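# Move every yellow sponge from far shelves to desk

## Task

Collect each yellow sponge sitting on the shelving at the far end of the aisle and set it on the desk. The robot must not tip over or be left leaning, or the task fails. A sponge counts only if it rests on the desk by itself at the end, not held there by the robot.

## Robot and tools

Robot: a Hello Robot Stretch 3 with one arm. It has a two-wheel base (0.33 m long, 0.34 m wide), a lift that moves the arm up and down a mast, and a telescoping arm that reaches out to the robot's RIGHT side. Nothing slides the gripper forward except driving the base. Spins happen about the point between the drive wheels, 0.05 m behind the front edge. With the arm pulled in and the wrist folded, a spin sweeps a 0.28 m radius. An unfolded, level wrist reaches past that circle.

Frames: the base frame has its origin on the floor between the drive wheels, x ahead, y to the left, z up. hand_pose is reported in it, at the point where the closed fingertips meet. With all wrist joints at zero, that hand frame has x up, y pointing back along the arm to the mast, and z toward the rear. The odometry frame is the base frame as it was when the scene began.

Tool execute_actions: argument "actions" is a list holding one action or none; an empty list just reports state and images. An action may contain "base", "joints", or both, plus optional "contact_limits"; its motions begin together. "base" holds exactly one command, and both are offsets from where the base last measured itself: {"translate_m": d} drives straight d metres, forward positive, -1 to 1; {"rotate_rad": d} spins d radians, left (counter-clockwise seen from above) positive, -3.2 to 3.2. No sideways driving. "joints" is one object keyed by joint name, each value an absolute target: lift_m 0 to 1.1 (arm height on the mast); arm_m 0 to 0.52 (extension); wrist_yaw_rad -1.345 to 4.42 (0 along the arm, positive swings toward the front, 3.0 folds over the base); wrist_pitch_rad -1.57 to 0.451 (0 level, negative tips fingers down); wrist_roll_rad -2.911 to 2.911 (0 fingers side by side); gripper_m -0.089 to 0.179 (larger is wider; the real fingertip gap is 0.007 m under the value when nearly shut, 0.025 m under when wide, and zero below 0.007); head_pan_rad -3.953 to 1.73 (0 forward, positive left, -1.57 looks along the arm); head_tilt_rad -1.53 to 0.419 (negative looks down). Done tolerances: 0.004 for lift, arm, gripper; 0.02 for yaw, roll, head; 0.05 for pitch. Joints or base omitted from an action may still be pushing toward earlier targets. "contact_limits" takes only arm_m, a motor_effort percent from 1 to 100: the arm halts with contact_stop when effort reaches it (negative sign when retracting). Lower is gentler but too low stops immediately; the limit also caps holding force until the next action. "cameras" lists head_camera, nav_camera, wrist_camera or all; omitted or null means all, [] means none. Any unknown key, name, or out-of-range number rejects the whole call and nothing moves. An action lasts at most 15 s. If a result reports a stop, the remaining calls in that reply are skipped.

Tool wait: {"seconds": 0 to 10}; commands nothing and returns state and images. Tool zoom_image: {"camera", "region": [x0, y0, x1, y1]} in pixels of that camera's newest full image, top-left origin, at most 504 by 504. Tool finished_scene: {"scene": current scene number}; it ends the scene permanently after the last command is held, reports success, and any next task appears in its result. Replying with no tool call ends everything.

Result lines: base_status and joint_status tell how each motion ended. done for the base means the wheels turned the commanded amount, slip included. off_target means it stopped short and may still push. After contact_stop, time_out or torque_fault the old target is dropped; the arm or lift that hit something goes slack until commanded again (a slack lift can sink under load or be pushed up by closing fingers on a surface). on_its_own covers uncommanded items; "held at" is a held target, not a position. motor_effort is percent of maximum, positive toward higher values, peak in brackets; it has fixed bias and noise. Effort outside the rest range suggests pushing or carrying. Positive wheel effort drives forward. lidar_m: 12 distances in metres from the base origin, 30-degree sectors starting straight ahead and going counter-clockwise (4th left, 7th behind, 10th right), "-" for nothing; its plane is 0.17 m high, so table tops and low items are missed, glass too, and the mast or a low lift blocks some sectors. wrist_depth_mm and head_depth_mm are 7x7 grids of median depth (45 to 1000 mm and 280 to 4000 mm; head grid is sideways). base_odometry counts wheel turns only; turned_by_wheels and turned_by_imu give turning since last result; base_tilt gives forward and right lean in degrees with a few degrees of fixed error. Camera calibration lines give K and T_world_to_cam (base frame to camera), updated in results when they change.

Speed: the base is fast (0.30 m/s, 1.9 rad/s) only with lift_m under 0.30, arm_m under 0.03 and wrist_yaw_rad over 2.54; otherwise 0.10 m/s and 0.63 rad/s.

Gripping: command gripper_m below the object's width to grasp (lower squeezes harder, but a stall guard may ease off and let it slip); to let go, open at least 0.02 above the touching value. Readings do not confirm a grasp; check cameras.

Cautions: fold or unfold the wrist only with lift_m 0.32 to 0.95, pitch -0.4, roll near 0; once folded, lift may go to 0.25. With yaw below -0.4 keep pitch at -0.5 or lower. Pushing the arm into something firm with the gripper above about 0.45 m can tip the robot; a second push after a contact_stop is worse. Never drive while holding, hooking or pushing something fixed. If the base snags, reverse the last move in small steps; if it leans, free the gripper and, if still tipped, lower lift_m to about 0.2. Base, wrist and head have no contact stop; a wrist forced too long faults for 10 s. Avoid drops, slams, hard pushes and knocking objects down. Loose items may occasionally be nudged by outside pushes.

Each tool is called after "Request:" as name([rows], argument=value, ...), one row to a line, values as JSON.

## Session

Request:
execute_actions(actions=[])

Scene clock: 0.00 s.
base_odometry: x=+0.000 y=+0.000 heading=+0.000 (m, m, rad; odometry frame)
turned_by_wheels: +0.000 (rad since the last result)
turned_by_imu: +0.000 (rad since the last result)
base_tilt: forward=-1.3 right=-3.6 (deg)
lidar_m: 1.23 1.65 2.18 3.02 2.98 1.12 0.92 1.92 1.03 0.81 0.79 0.84
head_depth_mm: 1141 1131 1102 1096 1085 1085 1100 / 1337 1319 1323 1310 1296 1290 1281 / 1624 1615 1600 1576 1571 1548 1534 / 1871 2028 2030 1998 1964 1933 1923 / 1952 2037 2053 2062 2068 2043 2061 / 1916 1980 1976 1976 1984 1979 1969 / 1861 1872 1885 1909 1906 1905 1914
base_status: not commanded
joint_positions: lift_m=+0.558 arm_m=-0.001 wrist_yaw_rad=+3.126 wrist_pitch_rad=-0.386 wrist_roll_rad=+0.013 gripper_m=+0.037 head_pan_rad=-0.002 head_tilt_rad=-0.020
joint_status: not commanded
motor_effort: left_wheel=+1 right_wheel=+0 lift_m=+45 arm_m=+0 wrist_yaw_rad=+0 wrist_pitch_rad=+7 wrist_roll_rad=+0 gripper_m=+0 head_pan_rad=+0 head_tilt_rad=+3 (%)
hand_pose: x=-0.0177 y=+0.0839 z=+0.5777 quat_wxyz=(+0.142, +0.699, +0.130, +0.688) (m; base frame)
wrist_depth_mm: - - - - - - - / - - - - - - - / - - - - - - - / - - - - - - - / 996 - - 951 951 945 940 / 827 826 - 824 783 806 775 / 727 724 701 707 701 693 694
pictures: head_camera (sideways: a quarter turn clockwise sets it upright), nav_camera (sideways: a quarter turn counterclockwise sets it upright), wrist_camera
camera_calibration (this result's frames):
head_camera: T_world_to_cam=[[-0.00682093, -0.0388432, -0.999222, 1.32097], [-0.0461626, 0.998192, -0.038488, 0.0584949], [0.998911, 0.0458642, -0.0086017, -0.0358902], [0, 0, 0, 1]] pos_world=[0.0475617, -0.00543237, 1.32189]
nav_camera: T_world_to_cam=[[0.0352325, 0.0146932, 0.999271, -1.25888], [-0.0274845, -0.999499, 0.0156656, 0.0371697], [0.999001, -0.0280164, -0.0348111, -0.00143897], [0, 0, 0, 1]] pos_world=[0.0468125, 0.0556077, 1.25733]
wrist_camera: T_world_to_cam=[[0.996367, -0.0675184, -0.0519042, 0.0469426], [-0.0816352, -0.583601, -0.807927, 0.536324], [0.0242586, 0.809229, -0.586993, 0.441329], [0, 0, 0, 1]] pos_world=[-0.0136951, -0.0409676, 0.694804]
Images, in order (width x height): head_camera 896x504, nav_camera 672x504, wrist_camera 644x364.

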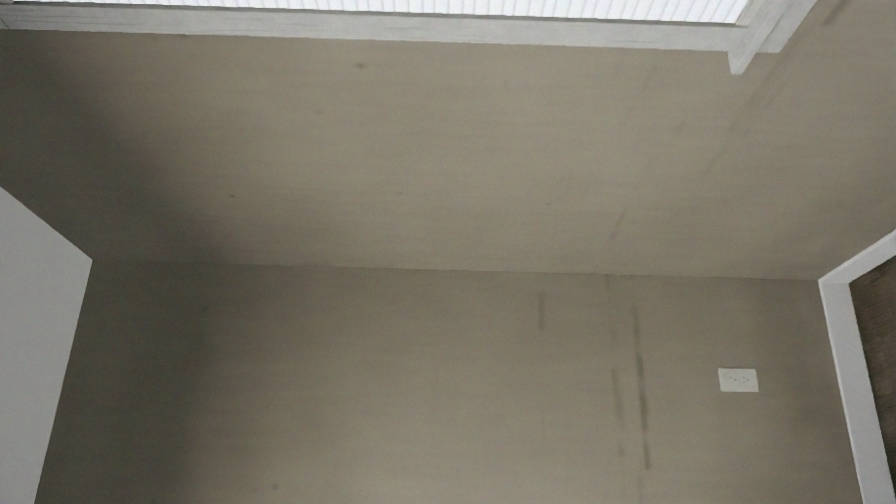

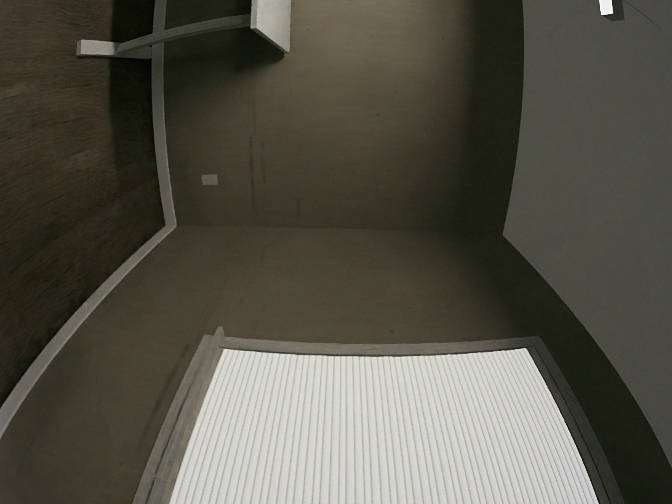

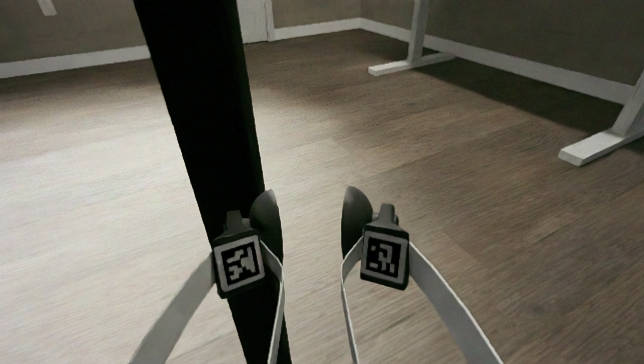

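Request:
execute_actions([
  {"base":{"rotate_rad":2.05},"joints":{"lift_m":0.27,"wrist_yaw_rad":3.0,"wrist_pitch_rad":-0.4,"head_pan_rad":0.9,"head_tilt_rad":-0.7}},
], cameras=["nav_camera","head_camera"])

Scene clock: 7.63 s.
base_odometry: x=+0.000 y=+0.000 heading=+2.050 (m, m, rad; odometry frame)
turned_by_wheels: +2.050 (rad since the last result)
turned_by_imu: +2.037 (rad since the last result)
base_tilt: forward=-1.5 right=-3.7 (deg)
lidar_m: 2.95 1.64 0.92 1.43 1.10 0.81 0.79 0.83 1.16 1.65 1.66 2.31
head_depth_mm: 1873 1662 2066 1939 1628 1362 1182 / 1974 1818 2088 2028 1638 1376 1184 / 925 1045 1209 1445 1599 1386 1185 / 867 973 1101 1275 1498 1379 1193 / 816 908 1020 1160 1347 1378 1193 / 764 849 970 1174 1521 1373 1188 / 795 974 1268 1775 1650 1382 1187
base_status: done
joint_positions: lift_m=+0.270 arm_m=-0.001 wrist_yaw_rad=+3.002 wrist_pitch_rad=-0.413 wrist_roll_rad=+0.013 gripper_m=+0.037 head_pan_rad=+0.893 head_tilt_rad=-0.692
joint_status: all done
motor_effort: left_wheel=-1(9) right_wheel=+2(7) lift_m=+30(37) arm_m=+0(0) wrist_yaw_rad=-2(2) wrist_pitch_rad=+6(6) wrist_roll_rad=+0(0) gripper_m=+0(0) head_pan_rad=+2(34) head_tilt_rad=-5(45) (%)
hand_pose: x=+0.0101 y=+0.0784 z=+0.2842 quat_wxyz=(+0.194, +0.705, +0.095, +0.676) (m; base frame)
wrist_depth_mm: - - - - 898 924 - / - - - - 965 - - / 869 - 830 836 796 810 800 / 675 666 656 660 653 645 637 / 556 547 - 553 543 536 526 / 470 490 - - 450 459 449 / - - - - 403 400 397
pictures: head_camera (sideways: a quarter turn clockwise sets it upright), nav_camera (sideways: a quarter turn counterclockwise sets it upright)
camera_calibration (this result's frames):
head_camera: T_world_to_cam=[[-0.363276, -0.513311, -0.777523, 1.03371], [-0.816212, 0.577752, -0.0000727983, 0.0131623], [0.449253, 0.634597, -0.628855, 0.774674], [0, 0, 0, 1]] pos_world=[0.0382408, 0.0314049, 1.29089]
nav_camera: T_world_to_cam=[[0.396024, 0.515575, 0.759834, -0.948556], [0.772311, -0.634623, 0.0280885, 0.0161376], [0.49669, 0.575704, -0.64951, 0.801585], [0, 0, 0, 1]] pos_world=[-0.0349516, 0.0378176, 1.24093]
Images, in order (width x height): head_camera 896x504, nav_camera 672x504.

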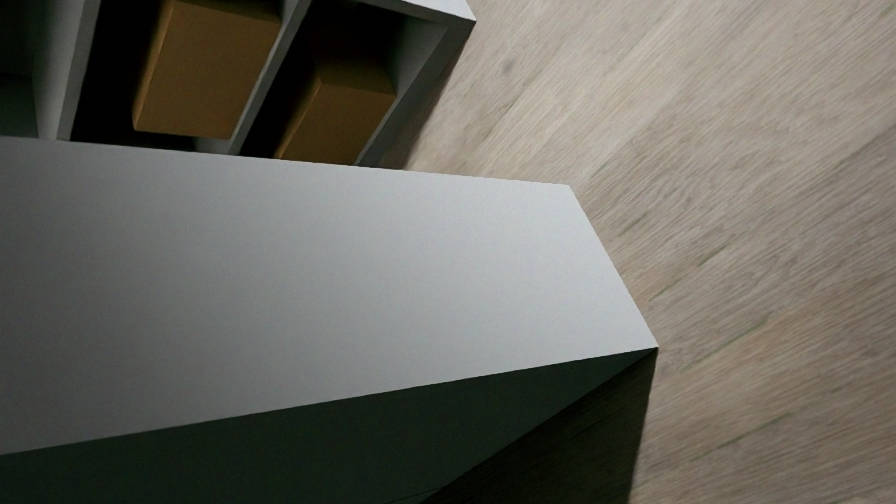

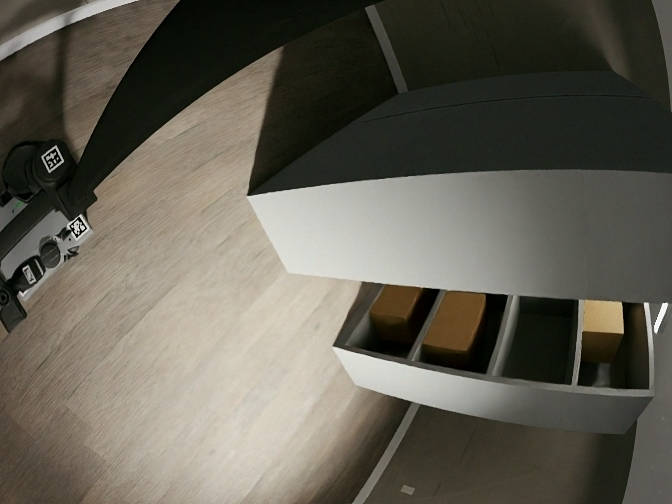

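Request:
execute_actions([
  {"base":{"translate_m":1},"joints":{"head_pan_rad":0,"head_tilt_rad":-0.55}},
], cameras=[])

Request:
execute_actions([
  {"base":{"translate_m":0.13}},
], cameras=[])

Request:
execute_actions([
  {"base":{"rotate_rad":1.575}},
], cameras=["nav_camera","head_camera"])

Scene clock: 21.10 s.
base_odometry: x=-0.461 y=+0.887 heading=+2.050 (m, m, rad; odometry frame)
turned_by_wheels: +0.000 (rad since the last result)
turned_by_imu: +0.001 (rad since the last result)
base_tilt: forward=-1.3 right=-3.6 (deg)
lidar_m: 1.97 1.15 0.93 0.86 0.87 1.83 1.78 1.86 1.70 2.07 1.75 2.02
head_depth_mm: 1604 1753 1922 2154 1875 1513 1267 / 1629 1780 1942 2167 1873 1516 1272 / 1657 1801 1996 2190 1867 1521 1271 / 1665 1824 2031 2202 1873 1513 1267 / 1672 1848 2025 2226 1881 1521 1270 / 1682 1857 2043 2267 1876 1519 1262 / 1693 1854 2062 2261 1865 1516 1265
base_status: done
joint_positions: lift_m=+0.270 arm_m=-0.001 wrist_yaw_rad=+3.001 wrist_pitch_rad=-0.413 wrist_roll_rad=+0.013 gripper_m=+0.037 head_pan_rad=+0.007 head_tilt_rad=-0.556
joint_status: all done
motor_effort: left_wheel=-1(10) right_wheel=+1(8) lift_m=+30(30) arm_m=+0(0) wrist_yaw_rad=-2(2) wrist_pitch_rad=+6(7) wrist_roll_rad=+0(0) gripper_m=+0(0) head_pan_rad=-2(33) head_tilt_rad=+3(21) (%)
hand_pose: x=+0.0102 y=+0.0784 z=+0.2841 quat_wxyz=(+0.194, +0.705, +0.095, +0.676) (m; base frame)
wrist_depth_mm: 722 - - - - 876 - / 779 - - - 967 951 - / 808 - 822 824 810 792 795 / 680 655 671 663 649 640 637 / 559 558 - 561 537 522 533 / 478 485 - - 447 459 463 / - - - - 400 402 398
pictures: none
No camera images: the call's "cameras" was empty. Leave "cameras" out to get every camera's image.

Scene clock: 23.30 s.
base_odometry: x=-0.521 y=+1.003 heading=+2.050 (m, m, rad; odometry frame)
turned_by_wheels: +0.000 (rad since the last result)
turned_by_imu: +0.000 (rad since the last result)
base_tilt: forward=-1.6 right=-3.8 (deg)
lidar_m: 1.84 1.94 0.87 1.26 1.03 1.98 1.91 2.00 1.74 2.08 1.71 1.90
head_depth_mm: 1502 1645 1828 2004 1879 1520 1265 / 1524 1650 1816 2030 1889 1517 1268 / 1536 1674 1871 2070 1898 1517 1266 / 1553 1694 1877 2102 1890 1511 1273 / 1563 1717 1894 2118 1872 1513 1265 / 1572 1731 1907 2139 1877 1526 1270 / 1596 1752 1945 2141 1877 1514 1262
base_status: done
joint_positions: lift_m=+0.270 arm_m=-0.001 wrist_yaw_rad=+3.001 wrist_pitch_rad=-0.414 wrist_roll_rad=+0.013 gripper_m=+0.037 head_pan_rad=+0.007 head_tilt_rad=-0.555
joint_status: not commanded
motor_effort: left_wheel=-1(9) right_wheel=+1(9) lift_m=+30(30) arm_m=+1(1) wrist_yaw_rad=-1(1) wrist_pitch_rad=+6(7) wrist_roll_rad=+0(0) gripper_m=+0(0) head_pan_rad=-2(2) head_tilt_rad=+2(4) (%)
hand_pose: x=+0.0102 y=+0.0784 z=+0.2841 quat_wxyz=(+0.194, +0.705, +0.095, +0.676) (m; base frame)
wrist_depth_mm: 710 - - - 843 884 - / 769 - - - 911 952 - / 818 - 816 827 813 802 779 / 690 666 663 661 652 652 634 / 548 551 - 559 541 527 532 / 470 479 - - 446 456 456 / - - - - 403 401 401
pictures: none
No camera images: the call's "cameras" was empty. Leave "cameras" out to get every camera's image.

Scene clock: 25.50 s.
base_odometry: x=-0.521 y=+1.003 heading=-2.658 (m, m, rad; odometry frame)
turned_by_wheels: +1.575 (rad since the last result)
turned_by_imu: +1.557 (rad since the last result)
base_tilt: forward=-1.3 right=-3.6 (deg)
lidar_m: 1.21 0.90 1.98 1.91 1.99 1.74 2.07 1.71 1.90 1.84 1.93 0.87
head_depth_mm: 1397 1452 1225 1115 1049 1158 1250 / 2235 2404 2612 1852 1708 1470 1272 / 2259 2421 2704 2468 1876 1517 1269 / 2260 2474 2740 2468 1873 1517 1263 / 2236 2360 2145 2038 1830 1514 1269 / 1397 1213 1761 1456 1332 1341 1264 / 1399 1001 874 947 1055 1225 1263
base_status: done
joint_positions: lift_m=+0.270 arm_m=-0.001 wrist_yaw_rad=+3.001 wrist_pitch_rad=-0.414 wrist_roll_rad=+0.013 gripper_m=+0.037 head_pan_rad=+0.007 head_tilt_rad=-0.555
joint_status: not commanded
motor_effort: left_wheel=-1(10) right_wheel=+1(10) lift_m=+30(31) arm_m=+1(1) wrist_yaw_rad=-1(1) wrist_pitch_rad=+6(7) wrist_roll_rad=+0(0) gripper_m=+0(0) head_pan_rad=-2(1) head_tilt_rad=+3(3) (%)
hand_pose: x=+0.0102 y=+0.0783 z=+0.2841 quat_wxyz=(+0.194, +0.705, +0.095, +0.676) (m; base frame)
wrist_depth_mm: - - - - - - 824 / - - - - - - 825 / 852 - 825 835 818 792 764 / 669 656 662 659 656 650 638 / 554 559 - 561 541 541 528 / 470 489 - - 447 457 451 / - - - - 401 400 398
pictures: head_camera (sideways: a quarter turn clockwise sets it upright), nav_camera (sideways: a quarter turn counterclockwise sets it upright)
camera_calibration (this result's frames):
head_camera: T_world_to_cam=[[-0.515624, -0.0424211, -0.855764, 1.13665], [-0.068011, 0.997649, -0.00847582, 0.0195388], [0.854112, 0.0538311, -0.517296, 0.627069], [0, 0, 0, 1]] pos_world=[0.0518233, -0.00503087, 1.29725]
nav_camera: T_world_to_cam=[[0.540288, 0.0184997, 0.841277, -1.05561], [-0.00695293, -0.999626, 0.0264472, 0.0230231], [0.841452, -0.0201384, -0.539957, 0.656961], [0, 0, 0, 1]] pos_world=[0.0176913, 0.0557731, 1.24218]
Images, in order (width x height): head_camera 896x504, nav_camera 672x504.

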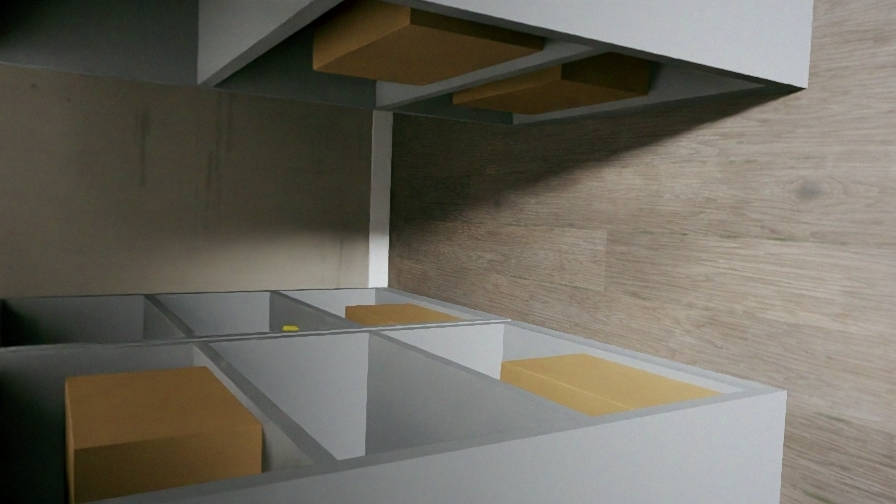

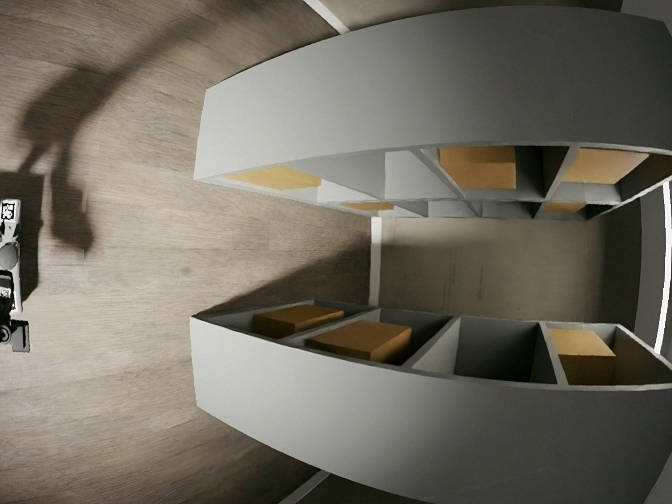

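Request:
execute_actions([
  {"base":{"translate_m":1}},
], cameras=[])

Request:
execute_actions([
  {"base":{"translate_m":0.5},"joints":{"head_tilt_rad":-0.7}},
], cameras=["nav_camera"])

Request:
execute_actions([
  {"base":{"translate_m":0.7},"joints":{"head_pan_rad":-1.57,"head_tilt_rad":-0.4}},
], cameras=["nav_camera","head_camera"])

Scene clock: 36.70 s.
base_odometry: x=-1.406 y=+0.538 heading=-2.659 (m, m, rad; odometry frame)
turned_by_wheels: +0.000 (rad since the last result)
turned_by_imu: +0.001 (rad since the last result)
base_tilt: forward=-1.4 right=-3.4 (deg)
lidar_m: 1.30 0.49 0.36 0.35 0.40 2.73 2.67 2.61 0.31 0.52 0.35 0.43
head_depth_mm: 1390 1519 1673 1869 1872 1032 1085 / 1396 1530 1693 1887 1872 1512 1280 / 1407 1542 1693 1908 1879 1503 1267 / 1418 1554 1727 1905 1877 1517 1267 / 1425 1566 1700 1917 1830 1513 1270 / 1394 1462 1694 1452 1328 1330 1216 / 1403 1482 915 858 924 946 1169
base_status: done
joint_positions: lift_m=+0.270 arm_m=-0.001 wrist_yaw_rad=+3.001 wrist_pitch_rad=-0.414 wrist_roll_rad=+0.013 gripper_m=+0.037 head_pan_rad=+0.007 head_tilt_rad=-0.555
joint_status: not commanded
motor_effort: left_wheel=-1(9) right_wheel=+1(9) lift_m=+29(30) arm_m=-1(1) wrist_yaw_rad=-1(1) wrist_pitch_rad=+7(6) wrist_roll_rad=+0(0) gripper_m=+0(0) head_pan_rad=-1(2) head_tilt_rad=+3(3) (%)
hand_pose: x=+0.0102 y=+0.0783 z=+0.2841 quat_wxyz=(+0.194, +0.705, +0.095, +0.676) (m; base frame)
wrist_depth_mm: - - 347 363 377 403 698 / - - 376 401 425 448 689 / 850 - 416 438 464 512 655 / 661 655 461 488 514 547 569 / 558 552 - 518 532 534 531 / 473 484 - - 446 452 450 / - - - - 400 399 396
pictures: none
No camera images: the call's "cameras" was empty. Leave "cameras" out to get every camera's image.

Scene clock: 40.03 s.
base_odometry: x=-1.849 y=+0.306 heading=-2.659 (m, m, rad; odometry frame)
turned_by_wheels: +0.000 (rad since the last result)
turned_by_imu: +0.000 (rad since the last result)
base_tilt: forward=-1.4 right=-3.6 (deg)
lidar_m: 1.20 0.52 0.39 0.56 0.43 0.49 3.15 0.43 0.32 0.31 0.32 1.09
head_depth_mm: 987 1101 1252 1440 1585 1373 1187 / 998 1108 1253 1449 1588 1368 1182 / 994 1120 1262 1463 1607 1377 1185 / 1009 1128 1276 1477 1626 1368 1182 / 1015 1131 1284 1481 1610 1381 1190 / 1008 1122 1251 1278 1512 1293 1164 / 977 960 1257 1185 990 988 962
base_status: done
joint_positions: lift_m=+0.270 arm_m=-0.001 wrist_yaw_rad=+3.001 wrist_pitch_rad=-0.414 wrist_roll_rad=+0.013 gripper_m=+0.037 head_pan_rad=+0.007 head_tilt_rad=-0.692
joint_status: all done
motor_effort: left_wheel=-1(10) right_wheel=+1(8) lift_m=+30(30) arm_m=-1(1) wrist_yaw_rad=-1(1) wrist_pitch_rad=+7(6) wrist_roll_rad=+0(0) gripper_m=+0(0) head_pan_rad=-2(3) head_tilt_rad=-5(22) (%)
hand_pose: x=+0.0102 y=+0.0783 z=+0.2841 quat_wxyz=(+0.194, +0.705, +0.095, +0.676) (m; base frame)
wrist_depth_mm: 316 - 732 751 457 381 427 / 342 - 794 825 471 434 462 / 372 - 677 669 508 495 523 / 408 428 543 530 519 537 585 / 445 460 - 516 532 531 527 / 460 487 - - 444 455 454 / - - - - 399 400 400
pictures: nav_camera (sideways: a quarter turn counterclockwise sets it upright)
camera_calibration (this result's frames):
nav_camera: T_world_to_cam=[[0.650034, 0.0192331, 0.759662, -0.949881], [-0.00325272, -0.9996, 0.0280912, 0.0208651], [0.759898, -0.0207312, -0.649711, 0.80024], [0, 0, 0, 1]] pos_world=[0.00942149, 0.0557158, 1.24093]
Images, in order (width x height): nav_camera 672x504.

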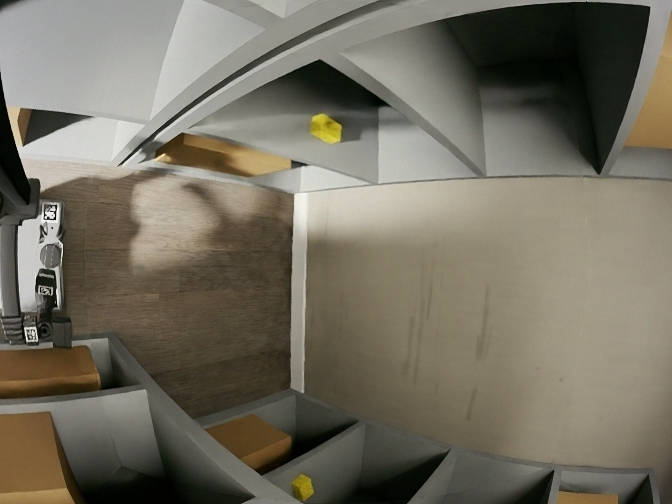

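Scene clock: 44.07 s.
base_odometry: x=-2.469 y=-0.019 heading=-2.659 (m, m, rad; odometry frame)
turned_by_wheels: +0.000 (rad since the last result)
turned_by_imu: +0.000 (rad since the last result)
base_tilt: forward=-1.4 right=-3.4 (deg)
lidar_m: 0.50 0.52 0.35 0.34 0.35 0.50 1.36 0.53 0.64 0.77 0.71 0.52
head_depth_mm: 761 1056 1125 860 1288 1031 1169 / 767 1066 1131 861 1295 1032 1060 / 773 1077 1142 860 1304 1032 1068 / 782 1078 1147 917 1312 1007 1064 / 785 1086 1157 914 1321 1030 1254 / 789 1097 1164 909 1334 1028 1317 / 798 1078 1134 911 1185 1055 1216
base_status: done
joint_positions: lift_m=+0.270 arm_m=-0.001 wrist_yaw_rad=+3.001 wrist_pitch_rad=-0.414 wrist_roll_rad=+0.013 gripper_m=+0.037 head_pan_rad=-1.563 head_tilt_rad=-0.409
joint_status: all done
motor_effort: left_wheel=-1(9) right_wheel=+1(8) lift_m=+31(30) arm_m=+1(0) wrist_yaw_rad=-1(1) wrist_pitch_rad=+7(7) wrist_roll_rad=+0(0) gripper_m=-1(0) head_pan_rad=-2(33) head_tilt_rad=+5(32) (%)
hand_pose: x=+0.0102 y=+0.0783 z=+0.2841 quat_wxyz=(+0.194, +0.705, +0.095, +0.676) (m; base frame)
wrist_depth_mm: 314 - 342 358 773 605 449 / 338 - 370 391 827 631 464 / 367 - 410 428 659 617 501 / 407 425 451 480 527 550 518 / 441 457 - 510 540 535 508 / 464 479 - - 447 454 454 / - - - - 408 399 395
pictures: head_camera (sideways: a quarter turn clockwise sets it upright), nav_camera (sideways: a quarter turn counterclockwise sets it upright)
camera_calibration (this result's frames):
head_camera: T_world_to_cam=[[-0.0419142, 0.38516, -0.921898, 1.22002], [0.997593, 0.0671408, -0.017305, 0.0245356], [0.0552318, -0.920404, -0.387047, 0.462459], [0, 0, 0, 1]] pos_world=[0.00111734, -0.0459027, 1.30416]
nav_camera: T_world_to_cam=[[0.0180328, -0.411701, 0.911141, -1.14354], [-0.999662, 0.00964109, 0.0241411, 0.0320761], [-0.0187233, -0.911268, -0.411388, 0.494916], [0, 0, 0, 1]] pos_world=[0.061953, -0.0201063, 1.24476]
Images, in order (width x height): head_camera 896x504, nav_camera 672x504.

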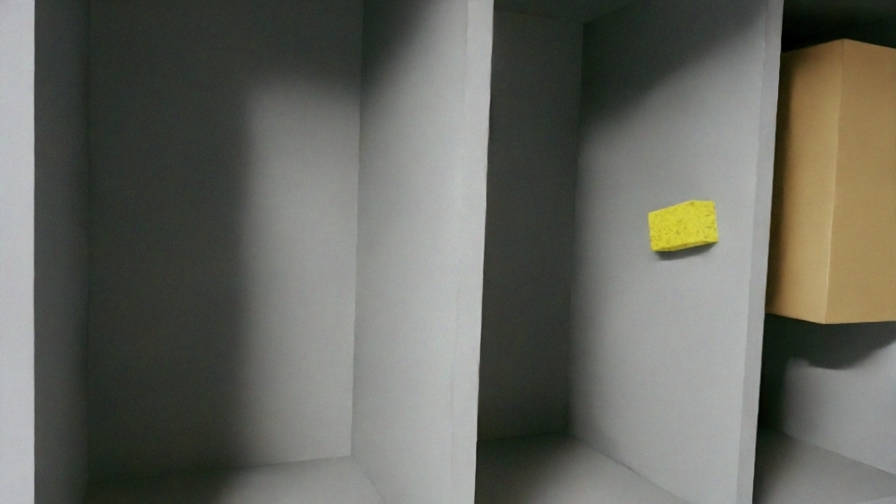

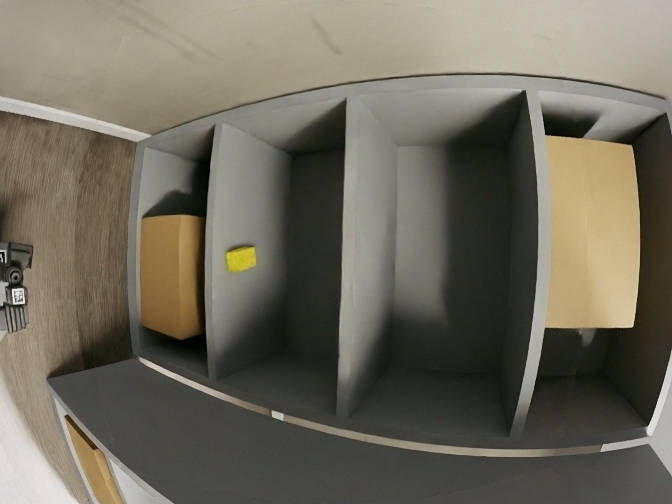

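Request:
execute_actions([
  {"base":{"translate_m":0.04},"joints":{"lift_m":0.6,"wrist_yaw_rad":2.0,"head_tilt_rad":-0.75}},
], cameras=[])

Request:
execute_actions([
  {"joints":{"wrist_yaw_rad":0,"wrist_pitch_rad":-0.15,"arm_m":0.36,"gripper_m":0.16}},
], cameras=["wrist_camera","head_camera"])

Scene clock: 56.27 s.
base_odometry: x=-2.505 y=-0.037 heading=-2.659 (m, m, rad; odometry frame)
turned_by_wheels: +0.000 (rad since the last result)
turned_by_imu: +0.002 (rad since the last result)
base_tilt: forward=-1.5 right=-3.6 (deg)
lidar_m: 0.46 0.48 0.35 0.34 0.35 0.48 1.35 0.57 0.70 0.77 0.65 0.48
head_depth_mm: 992 774 1274 1125 1216 1316 1165 / 995 777 1280 1119 1182 1314 1160 / 1003 776 1288 1086 1206 1318 1207 / 1005 821 1297 1129 1214 1343 1184 / 1017 823 1308 1126 1491 1343 1166 / 1020 828 1294 1128 1412 1344 1164 / 995 831 1045 1062 1158 1242 1144
base_status: done
joint_positions: lift_m=+0.600 arm_m=-0.001 wrist_yaw_rad=+2.002 wrist_pitch_rad=-0.414 wrist_roll_rad=+0.013 gripper_m=+0.037 head_pan_rad=-1.563 head_tilt_rad=-0.741
joint_status: all done
motor_effort: left_wheel=-1(9) right_wheel=+1(8) lift_m=+60(63) arm_m=+0(0) wrist_yaw_rad=-2(2) wrist_pitch_rad=+7(7) wrist_roll_rad=+0(0) gripper_m=+0(0) head_pan_rad=-3(3) head_tilt_rad=-5(33) (%)
hand_pose: x=+0.1830 y=-0.0505 z=+0.6131 quat_wxyz=(+0.494, +0.664, -0.254, +0.500) (m; base frame)
wrist_depth_mm: 479 451 429 387 350 320 295 / 534 492 482 418 382 347 318 / 416 535 543 466 415 375 339 / 756 637 616 526 464 409 371 / 813 764 674 612 505 455 408 / 765 758 790 696 610 497 442 / 668 676 745 712 665 559 494
pictures: none
No camera images: the call's "cameras" was empty. Leave "cameras" out to get every camera's image.

Scene clock: 60.13 s.
base_odometry: x=-2.505 y=-0.037 heading=-2.659 (m, m, rad; odometry frame)
turned_by_wheels: +0.000 (rad since the last result)
turned_by_imu: +0.001 (rad since the last result)
base_tilt: forward=-1.5 right=-3.6 (deg)
lidar_m: 0.46 0.48 0.35 0.34 0.35 0.48 1.36 0.57 0.70 0.77 0.65 0.48
head_depth_mm: 990 774 1274 1124 1211 1311 1175 / 996 774 1274 1161 - 1307 1162 / 1000 821 1277 1155 1238 1310 1164 / 1005 821 1304 1128 1217 1332 1167 / 1014 823 1307 1129 1486 1346 1166 / 1024 826 1283 1123 1409 1346 1170 / 1000 823 1050 1062 1165 1247 1146
base_status: not commanded
joint_positions: lift_m=+0.600 arm_m=+0.360 wrist_yaw_rad=+0.001 wrist_pitch_rad=-0.172 wrist_roll_rad=+0.013 gripper_m=+0.160 head_pan_rad=-1.563 head_tilt_rad=-0.741
joint_status: all done
motor_effort: left_wheel=-1(1) right_wheel=+1(1) lift_m=+59(60) arm_m=+3(4) wrist_yaw_rad=+0(3) wrist_pitch_rad=+11(14) wrist_roll_rad=+0(0) gripper_m=+1(94) head_pan_rad=-2(2) head_tilt_rad=-6(6) (%)
hand_pose: x=-0.0212 y=-0.7530 z=+0.6707 quat_wxyz=(+0.700, +0.061, -0.709, -0.061) (m; base frame)
wrist_depth_mm: 519 531 537 534 530 546 459 / 540 546 558 573 580 579 463 / 548 592 602 601 606 610 464 / 529 570 552 546 535 523 455 / 415 431 404 336 393 - 385 / 338 318 317 274 311 299 313 / 260 267 264 261 259 257 256
pictures: head_camera (sideways: a quarter turn clockwise sets it upright), wrist_camera
camera_calibration (this result's frames):
head_camera: T_world_to_cam=[[-0.0439102, 0.664535, -0.745966, 0.99063], [0.997597, 0.0692162, 0.00293836, -0.00182207], [0.0535856, -0.744045, -0.665977, 0.825376], [0, 0, 0, 1]] pos_world=[0.00108816, -0.0440653, 1.28866]
wrist_camera: T_world_to_cam=[[-0.997355, 0.0383697, -0.0617376, 0.0428404], [0.0719391, 0.399305, -0.913992, 0.937347], [-0.0104175, -0.916015, -0.401009, -0.251343], [0, 0, 0, 1]] pos_world=[-0.0273232, -0.606164, 0.758582]
Images, in order (width x height): head_camera 896x504, wrist_camera 644x364.

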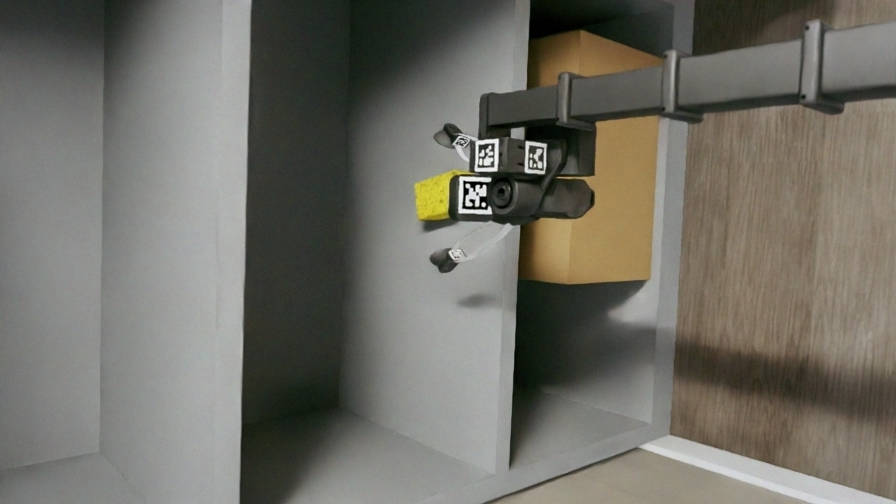

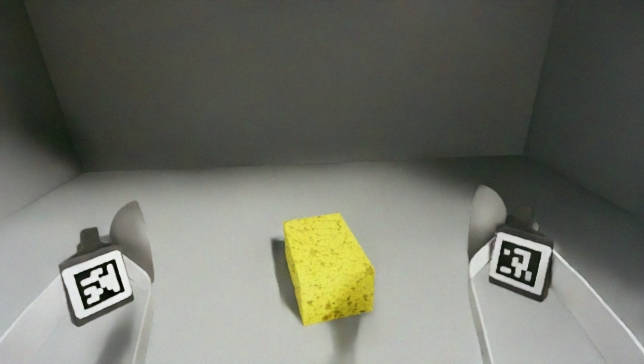

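Request:
execute_actions([
  {"base":{"translate_m":-0.008},"joints":{"lift_m":0.49,"arm_m":0.44}},
], cameras=["wrist_camera"])

Scene clock: 65.30 s.
base_odometry: x=-2.498 y=-0.034 heading=-2.659 (m, m, rad; odometry frame)
turned_by_wheels: +0.000 (rad since the last result)
turned_by_imu: +0.001 (rad since the last result)
base_tilt: forward=-1.4 right=-3.6 (deg)
lidar_m: 0.47 0.49 0.35 0.34 0.35 0.53 1.36 0.56 0.69 0.77 0.67 0.49
head_depth_mm: 986 773 1273 1122 1295 1301 1164 / 998 776 1273 1119 1179 1308 - / 999 821 1286 1142 1235 1318 1162 / 1007 820 1306 1124 1222 1334 1166 / 1015 821 1309 1129 1482 1345 1170 / 1017 824 1286 1126 1446 1351 1163 / 997 822 1073 1060 1182 1247 1149
base_status: done
joint_positions: lift_m=+0.490 arm_m=+0.440 wrist_yaw_rad=+0.001 wrist_pitch_rad=-0.171 wrist_roll_rad=+0.013 gripper_m=+0.160 head_pan_rad=-1.563 head_tilt_rad=-0.741
joint_status: all done
motor_effort: left_wheel=-1(7) right_wheel=+1(5) lift_m=+29(54) arm_m=+4(2) wrist_yaw_rad=-1(1) wrist_pitch_rad=+11(10) wrist_roll_rad=+0(0) gripper_m=+1(0) head_pan_rad=-2(3) head_tilt_rad=-5(5) (%)
hand_pose: x=-0.0212 y=-0.8330 z=+0.5617 quat_wxyz=(+0.700, +0.061, -0.709, -0.061) (m; base frame)
wrist_depth_mm: 452 454 456 464 467 473 454 / 477 481 488 493 501 498 453 / 469 461 439 429 413 402 392 / 290 284 258 161 263 263 257 / 210 219 203 151 186 - 192 / - 158 160 155 156 149 156 / 130 134 132 131 129 128 128
pictures: wrist_camera
camera_calibration (this result's frames):
wrist_camera: T_world_to_cam=[[-0.997353, 0.0384005, -0.0617459, 0.0391982], [0.0719568, 0.399106, -0.914077, 0.86952], [-0.0104578, -0.9161, -0.400813, -0.368546], [0, 0, 0, 1]] pos_world=[-0.0273277, -0.686161, 0.649511]
Images, in order (width x height): wrist_camera 644x364.

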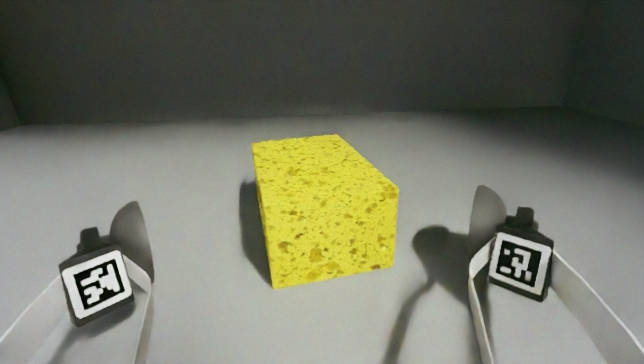

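Request:
execute_actions([
  {"joints":{"arm_m":0.48}},
], cameras=[])

Request:
execute_actions([
  {"joints":{"gripper_m":0.03}},
], cameras=["wrist_camera"])

Request:
execute_actions([
  {"joints":{"lift_m":0.52}},
], cameras=["wrist_camera"])

Request:
execute_actions([
  {"joints":{"lift_m":0.54,"arm_m":0,"wrist_yaw_rad":2.6,"head_pan_rad":-3.14}},
])

Scene clock: 70.67 s.
base_odometry: x=-2.498 y=-0.034 heading=-2.659 (m, m, rad; odometry frame)
turned_by_wheels: +0.000 (rad since the last result)
turned_by_imu: +0.001 (rad since the last result)
base_tilt: forward=-1.4 right=-3.5 (deg)
lidar_m: 0.47 0.49 0.35 0.34 0.35 0.52 1.35 0.56 0.69 0.77 0.67 0.49
head_depth_mm: 988 775 1274 1117 1294 1310 1165 / 997 774 1280 1121 1178 1309 - / 1003 821 1290 1157 1223 1314 1163 / 1007 819 1300 1130 1212 1338 1171 / 1015 825 1318 1121 1483 1338 1168 / 1019 825 1294 1124 1443 1343 1167 / 999 825 1064 1058 1179 1248 1149
base_status: not commanded
joint_positions: lift_m=+0.490 arm_m=+0.480 wrist_yaw_rad=+0.001 wrist_pitch_rad=-0.171 wrist_roll_rad=+0.013 gripper_m=+0.160 head_pan_rad=-1.563 head_tilt_rad=-0.741
joint_status: all done
motor_effort: left_wheel=-1(1) right_wheel=+1(1) lift_m=+30(29) arm_m=+4(5) wrist_yaw_rad=-1(0) wrist_pitch_rad=+10(10) wrist_roll_rad=+0(0) gripper_m=+1(1) head_pan_rad=-1(2) head_tilt_rad=-6(6) (%)
hand_pose: x=-0.0212 y=-0.8730 z=+0.5617 quat_wxyz=(+0.700, +0.061, -0.709, -0.061) (m; base frame)
wrist_depth_mm: 419 420 425 428 439 436 433 / 442 445 451 457 459 462 450 / 454 458 441 428 414 400 390 / 290 286 245 160 266 262 256 / 210 217 192 117 129 - 193 / - 158 154 111 124 149 156 / 130 133 128 122 127 128 128
pictures: none
No camera images: the call's "cameras" was empty. Leave "cameras" out to get every camera's image.

Scene clock: 72.47 s.
base_odometry: x=-2.498 y=-0.034 heading=-2.659 (m, m, rad; odometry frame)
turned_by_wheels: +0.000 (rad since the last result)
turned_by_imu: +0.000 (rad since the last result)
base_tilt: forward=-1.5 right=-3.7 (deg)
lidar_m: 0.47 0.49 0.35 0.34 0.35 0.52 1.35 0.56 0.69 0.77 0.66 0.49
head_depth_mm: 990 774 1278 1123 1301 1316 1169 / 995 773 1272 1120 1183 1305 - / 999 819 1293 1155 1222 1321 1167 / 1009 818 1297 1123 1213 1330 1162 / 1008 820 1304 1113 1484 1339 1169 / 1020 824 1295 1120 1441 1342 1170 / 997 828 1068 1054 1180 1254 1149
base_status: not commanded
joint_positions: lift_m=+0.490 arm_m=+0.480 wrist_yaw_rad=+0.001 wrist_pitch_rad=-0.171 wrist_roll_rad=+0.013 gripper_m=+0.031 head_pan_rad=-1.563 head_tilt_rad=-0.741
joint_status: all done
motor_effort: left_wheel=-1(1) right_wheel=+1(1) lift_m=+29(29) arm_m=+4(4) wrist_yaw_rad=-1(1) wrist_pitch_rad=+11(11) wrist_roll_rad=+0(0) gripper_m=-26(100) head_pan_rad=-2(3) head_tilt_rad=-6(5) (%)
hand_pose: x=-0.0212 y=-0.8730 z=+0.5617 quat_wxyz=(+0.700, +0.061, -0.709, -0.061) (m; base frame)
wrist_depth_mm: 420 423 426 425 432 439 432 / 439 436 447 454 460 463 452 / 458 455 439 427 415 406 388 / 291 287 188 160 269 263 256 / 209 207 122 119 123 195 192 / 164 163 117 122 144 154 153 / 135 133 126 127 129 129 127
pictures: wrist_camera
camera_calibration (this result's frames):
wrist_camera: T_world_to_cam=[[-0.997353, 0.0384001, -0.0617451, 0.0407334], [0.0719559, 0.399106, -0.914077, 0.885484], [-0.0104578, -0.9161, -0.400813, -0.405189], [0, 0, 0, 1]] pos_world=[-0.0273276, -0.726159, 0.649511]
Images, in order (width x height): wrist_camera 644x364.

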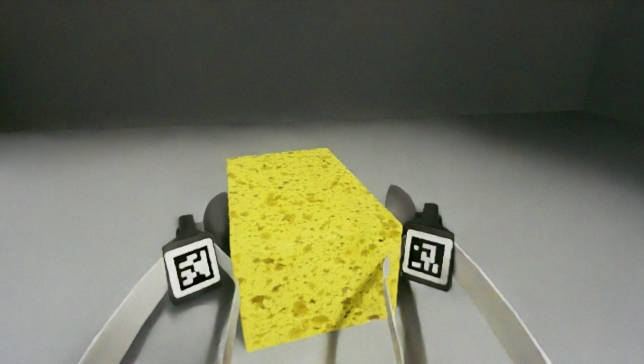

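Scene clock: 73.53 s.
base_odometry: x=-2.498 y=-0.034 heading=-2.659 (m, m, rad; odometry frame)
turned_by_wheels: +0.000 (rad since the last result)
turned_by_imu: +0.000 (rad since the last result)
base_tilt: forward=-1.6 right=-3.6 (deg)
lidar_m: 0.47 0.49 0.35 0.34 0.35 0.53 1.36 0.56 0.69 0.77 0.67 0.49
head_depth_mm: 986 774 1269 1122 1304 1309 1163 / 993 775 1271 1154 1186 1314 1145 / 1004 820 1292 1155 1199 1317 1165 / 1010 823 1296 1121 1219 1331 1165 / 1012 823 1307 1125 1487 1337 1163 / 1018 822 1292 1126 1448 1337 1160 / 995 826 1070 1063 1184 1247 1147
base_status: not commanded
joint_positions: lift_m=+0.520 arm_m=+0.480 wrist_yaw_rad=+0.001 wrist_pitch_rad=-0.171 wrist_roll_rad=+0.013 gripper_m=+0.037 head_pan_rad=-1.563 head_tilt_rad=-0.741
joint_status: all done
on_its_own: gripper_m is held at +0.037, not at your +0.030, by its stall guard, which is still easing
motor_effort: left_wheel=-1(1) right_wheel=+1(1) lift_m=+59(63) arm_m=+4(4) wrist_yaw_rad=-1(1) wrist_pitch_rad=+11(10) wrist_roll_rad=+0(0) gripper_m=-1(26) head_pan_rad=-3(2) head_tilt_rad=-6(5) (%)
hand_pose: x=-0.0212 y=-0.8730 z=+0.5908 quat_wxyz=(+0.700, +0.061, -0.709, -0.061) (m; base frame)
wrist_depth_mm: 421 424 424 427 428 437 435 / 441 442 442 453 458 464 450 / 469 467 467 475 475 483 443 / 366 357 189 160 343 331 325 / 266 262 120 118 123 246 242 / 207 205 116 122 190 196 193 / 170 168 159 155 164 163 162
pictures: wrist_camera
camera_calibration (this result's frames):
wrist_camera: T_world_to_cam=[[-0.997353, 0.0383992, -0.0617458, 0.0425293], [0.0719563, 0.399106, -0.914077, 0.912071], [-0.0104567, -0.9161, -0.400813, -0.393534], [0, 0, 0, 1]] pos_world=[-0.0273276, -0.726162, 0.678595]
Images, in order (width x height): wrist_camera 644x364.

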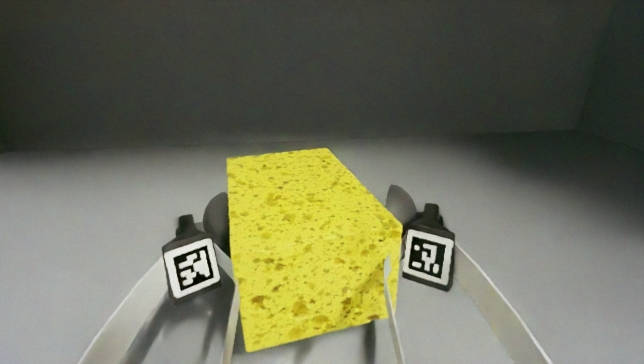

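Scene clock: 78.23 s.
base_odometry: x=-2.498 y=-0.034 heading=-2.659 (m, m, rad; odometry frame)
turned_by_wheels: +0.000 (rad since the last result)
turned_by_imu: +0.001 (rad since the last result)
base_tilt: forward=-1.3 right=-3.6 (deg)
lidar_m: 0.47 0.49 0.35 0.34 0.35 0.53 1.36 0.56 0.69 0.77 0.66 0.49
head_depth_mm: 3579 1341 1409 1274 1348 1285 1088 / 3579 3354 2423 1845 1560 1340 - / 3656 3366 2457 1920 1574 1344 - / 3667 3293 2419 1898 1589 1345 1166 / 3746 3191 2288 1771 1537 1338 1169 / 1145 1214 1112 1131 1194 1214 1145 / 1151 830 922 1020 828 958 1151
base_status: not commanded
joint_positions: lift_m=+0.540 arm_m=+0.000 wrist_yaw_rad=+2.598 wrist_pitch_rad=-0.171 wrist_roll_rad=+0.013 gripper_m=+0.038 head_pan_rad=-3.133 head_tilt_rad=-0.741
joint_status: all done
on_its_own: gripper_m is held at +0.037, not at your +0.030, by its stall guard, which is not easing now
motor_effort: left_wheel=-1(1) right_wheel=+1(1) lift_m=+59(60) arm_m=-3(4) wrist_yaw_rad=+2(4) wrist_pitch_rad=+11(11) wrist_roll_rad=+0(0) gripper_m=-22(23) head_pan_rad=-2(32) head_tilt_rad=-5(6) (%)
hand_pose: x=+0.1071 y=+0.0673 z=+0.6108 quat_wxyz=(+0.247, +0.699, -0.132, +0.658) (m; base frame)
wrist_depth_mm: 606 672 764 639 477 407 335 / 620 710 805 678 516 420 346 / 616 674 652 615 543 438 358 / 428 411 189 160 563 453 368 / 330 378 120 118 123 473 380 / 520 518 117 123 627 471 393 / 431 440 476 692 673 547 406
pictures: head_camera (sideways: a quarter turn clockwise sets it upright), nav_camera (sideways: a quarter turn counterclockwise sets it upright), wrist_camera
camera_calibration (this result's frames):
head_camera: T_world_to_cam=[[0.664533, 0.044656, -0.745923, 0.986253], [0.070335, -0.997519, 0.00294235, 0.00382906], [-0.743941, -0.0544198, -0.666026, 0.830303], [0, 0, 0, 1]] pos_world=[-0.03797, 0.00496244, 1.28866]
nav_camera: T_world_to_cam=[[-0.686148, -0.0207524, 0.727166, -0.899377], [0.0000241804, 0.999592, 0.0285499, 0.0202497], [-0.727462, 0.019607, -0.685868, 0.856343], [0, 0, 0, 1]] pos_world=[0.00585039, -0.055696, 1.24076]
wrist_camera: T_world_to_cam=[[0.833317, -0.549337, -0.0617448, -0.0208667], [-0.268236, -0.304159, -0.914077, 0.629607], [0.483356, 0.778278, -0.400812, 0.310336], [0, 0, 0, 1]] pos_world=[0.0362689, -0.0614897, 0.698607]
Images, in order (width x height): head_camera 896x504, nav_camera 672x504, wrist_camera 644x364.

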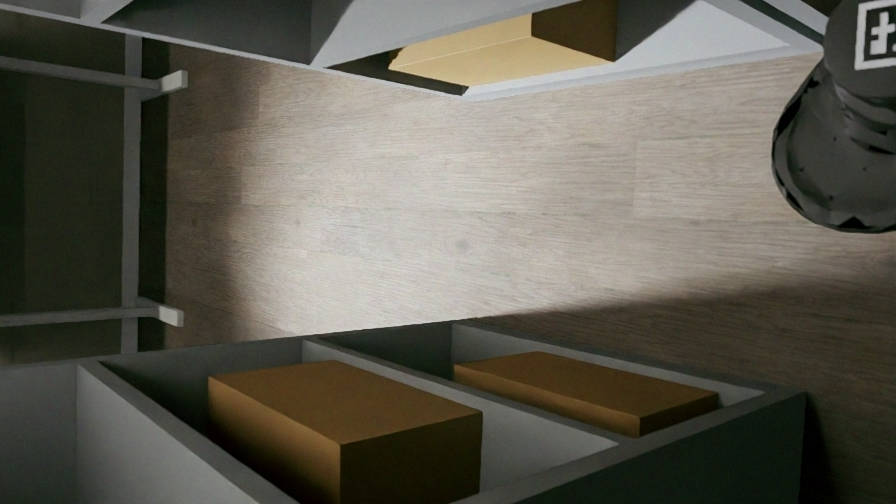

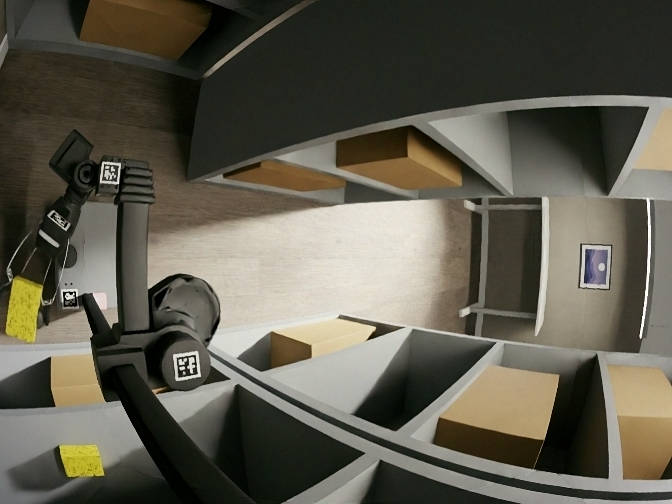

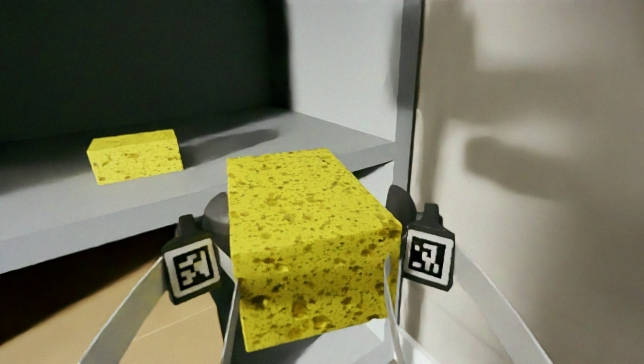

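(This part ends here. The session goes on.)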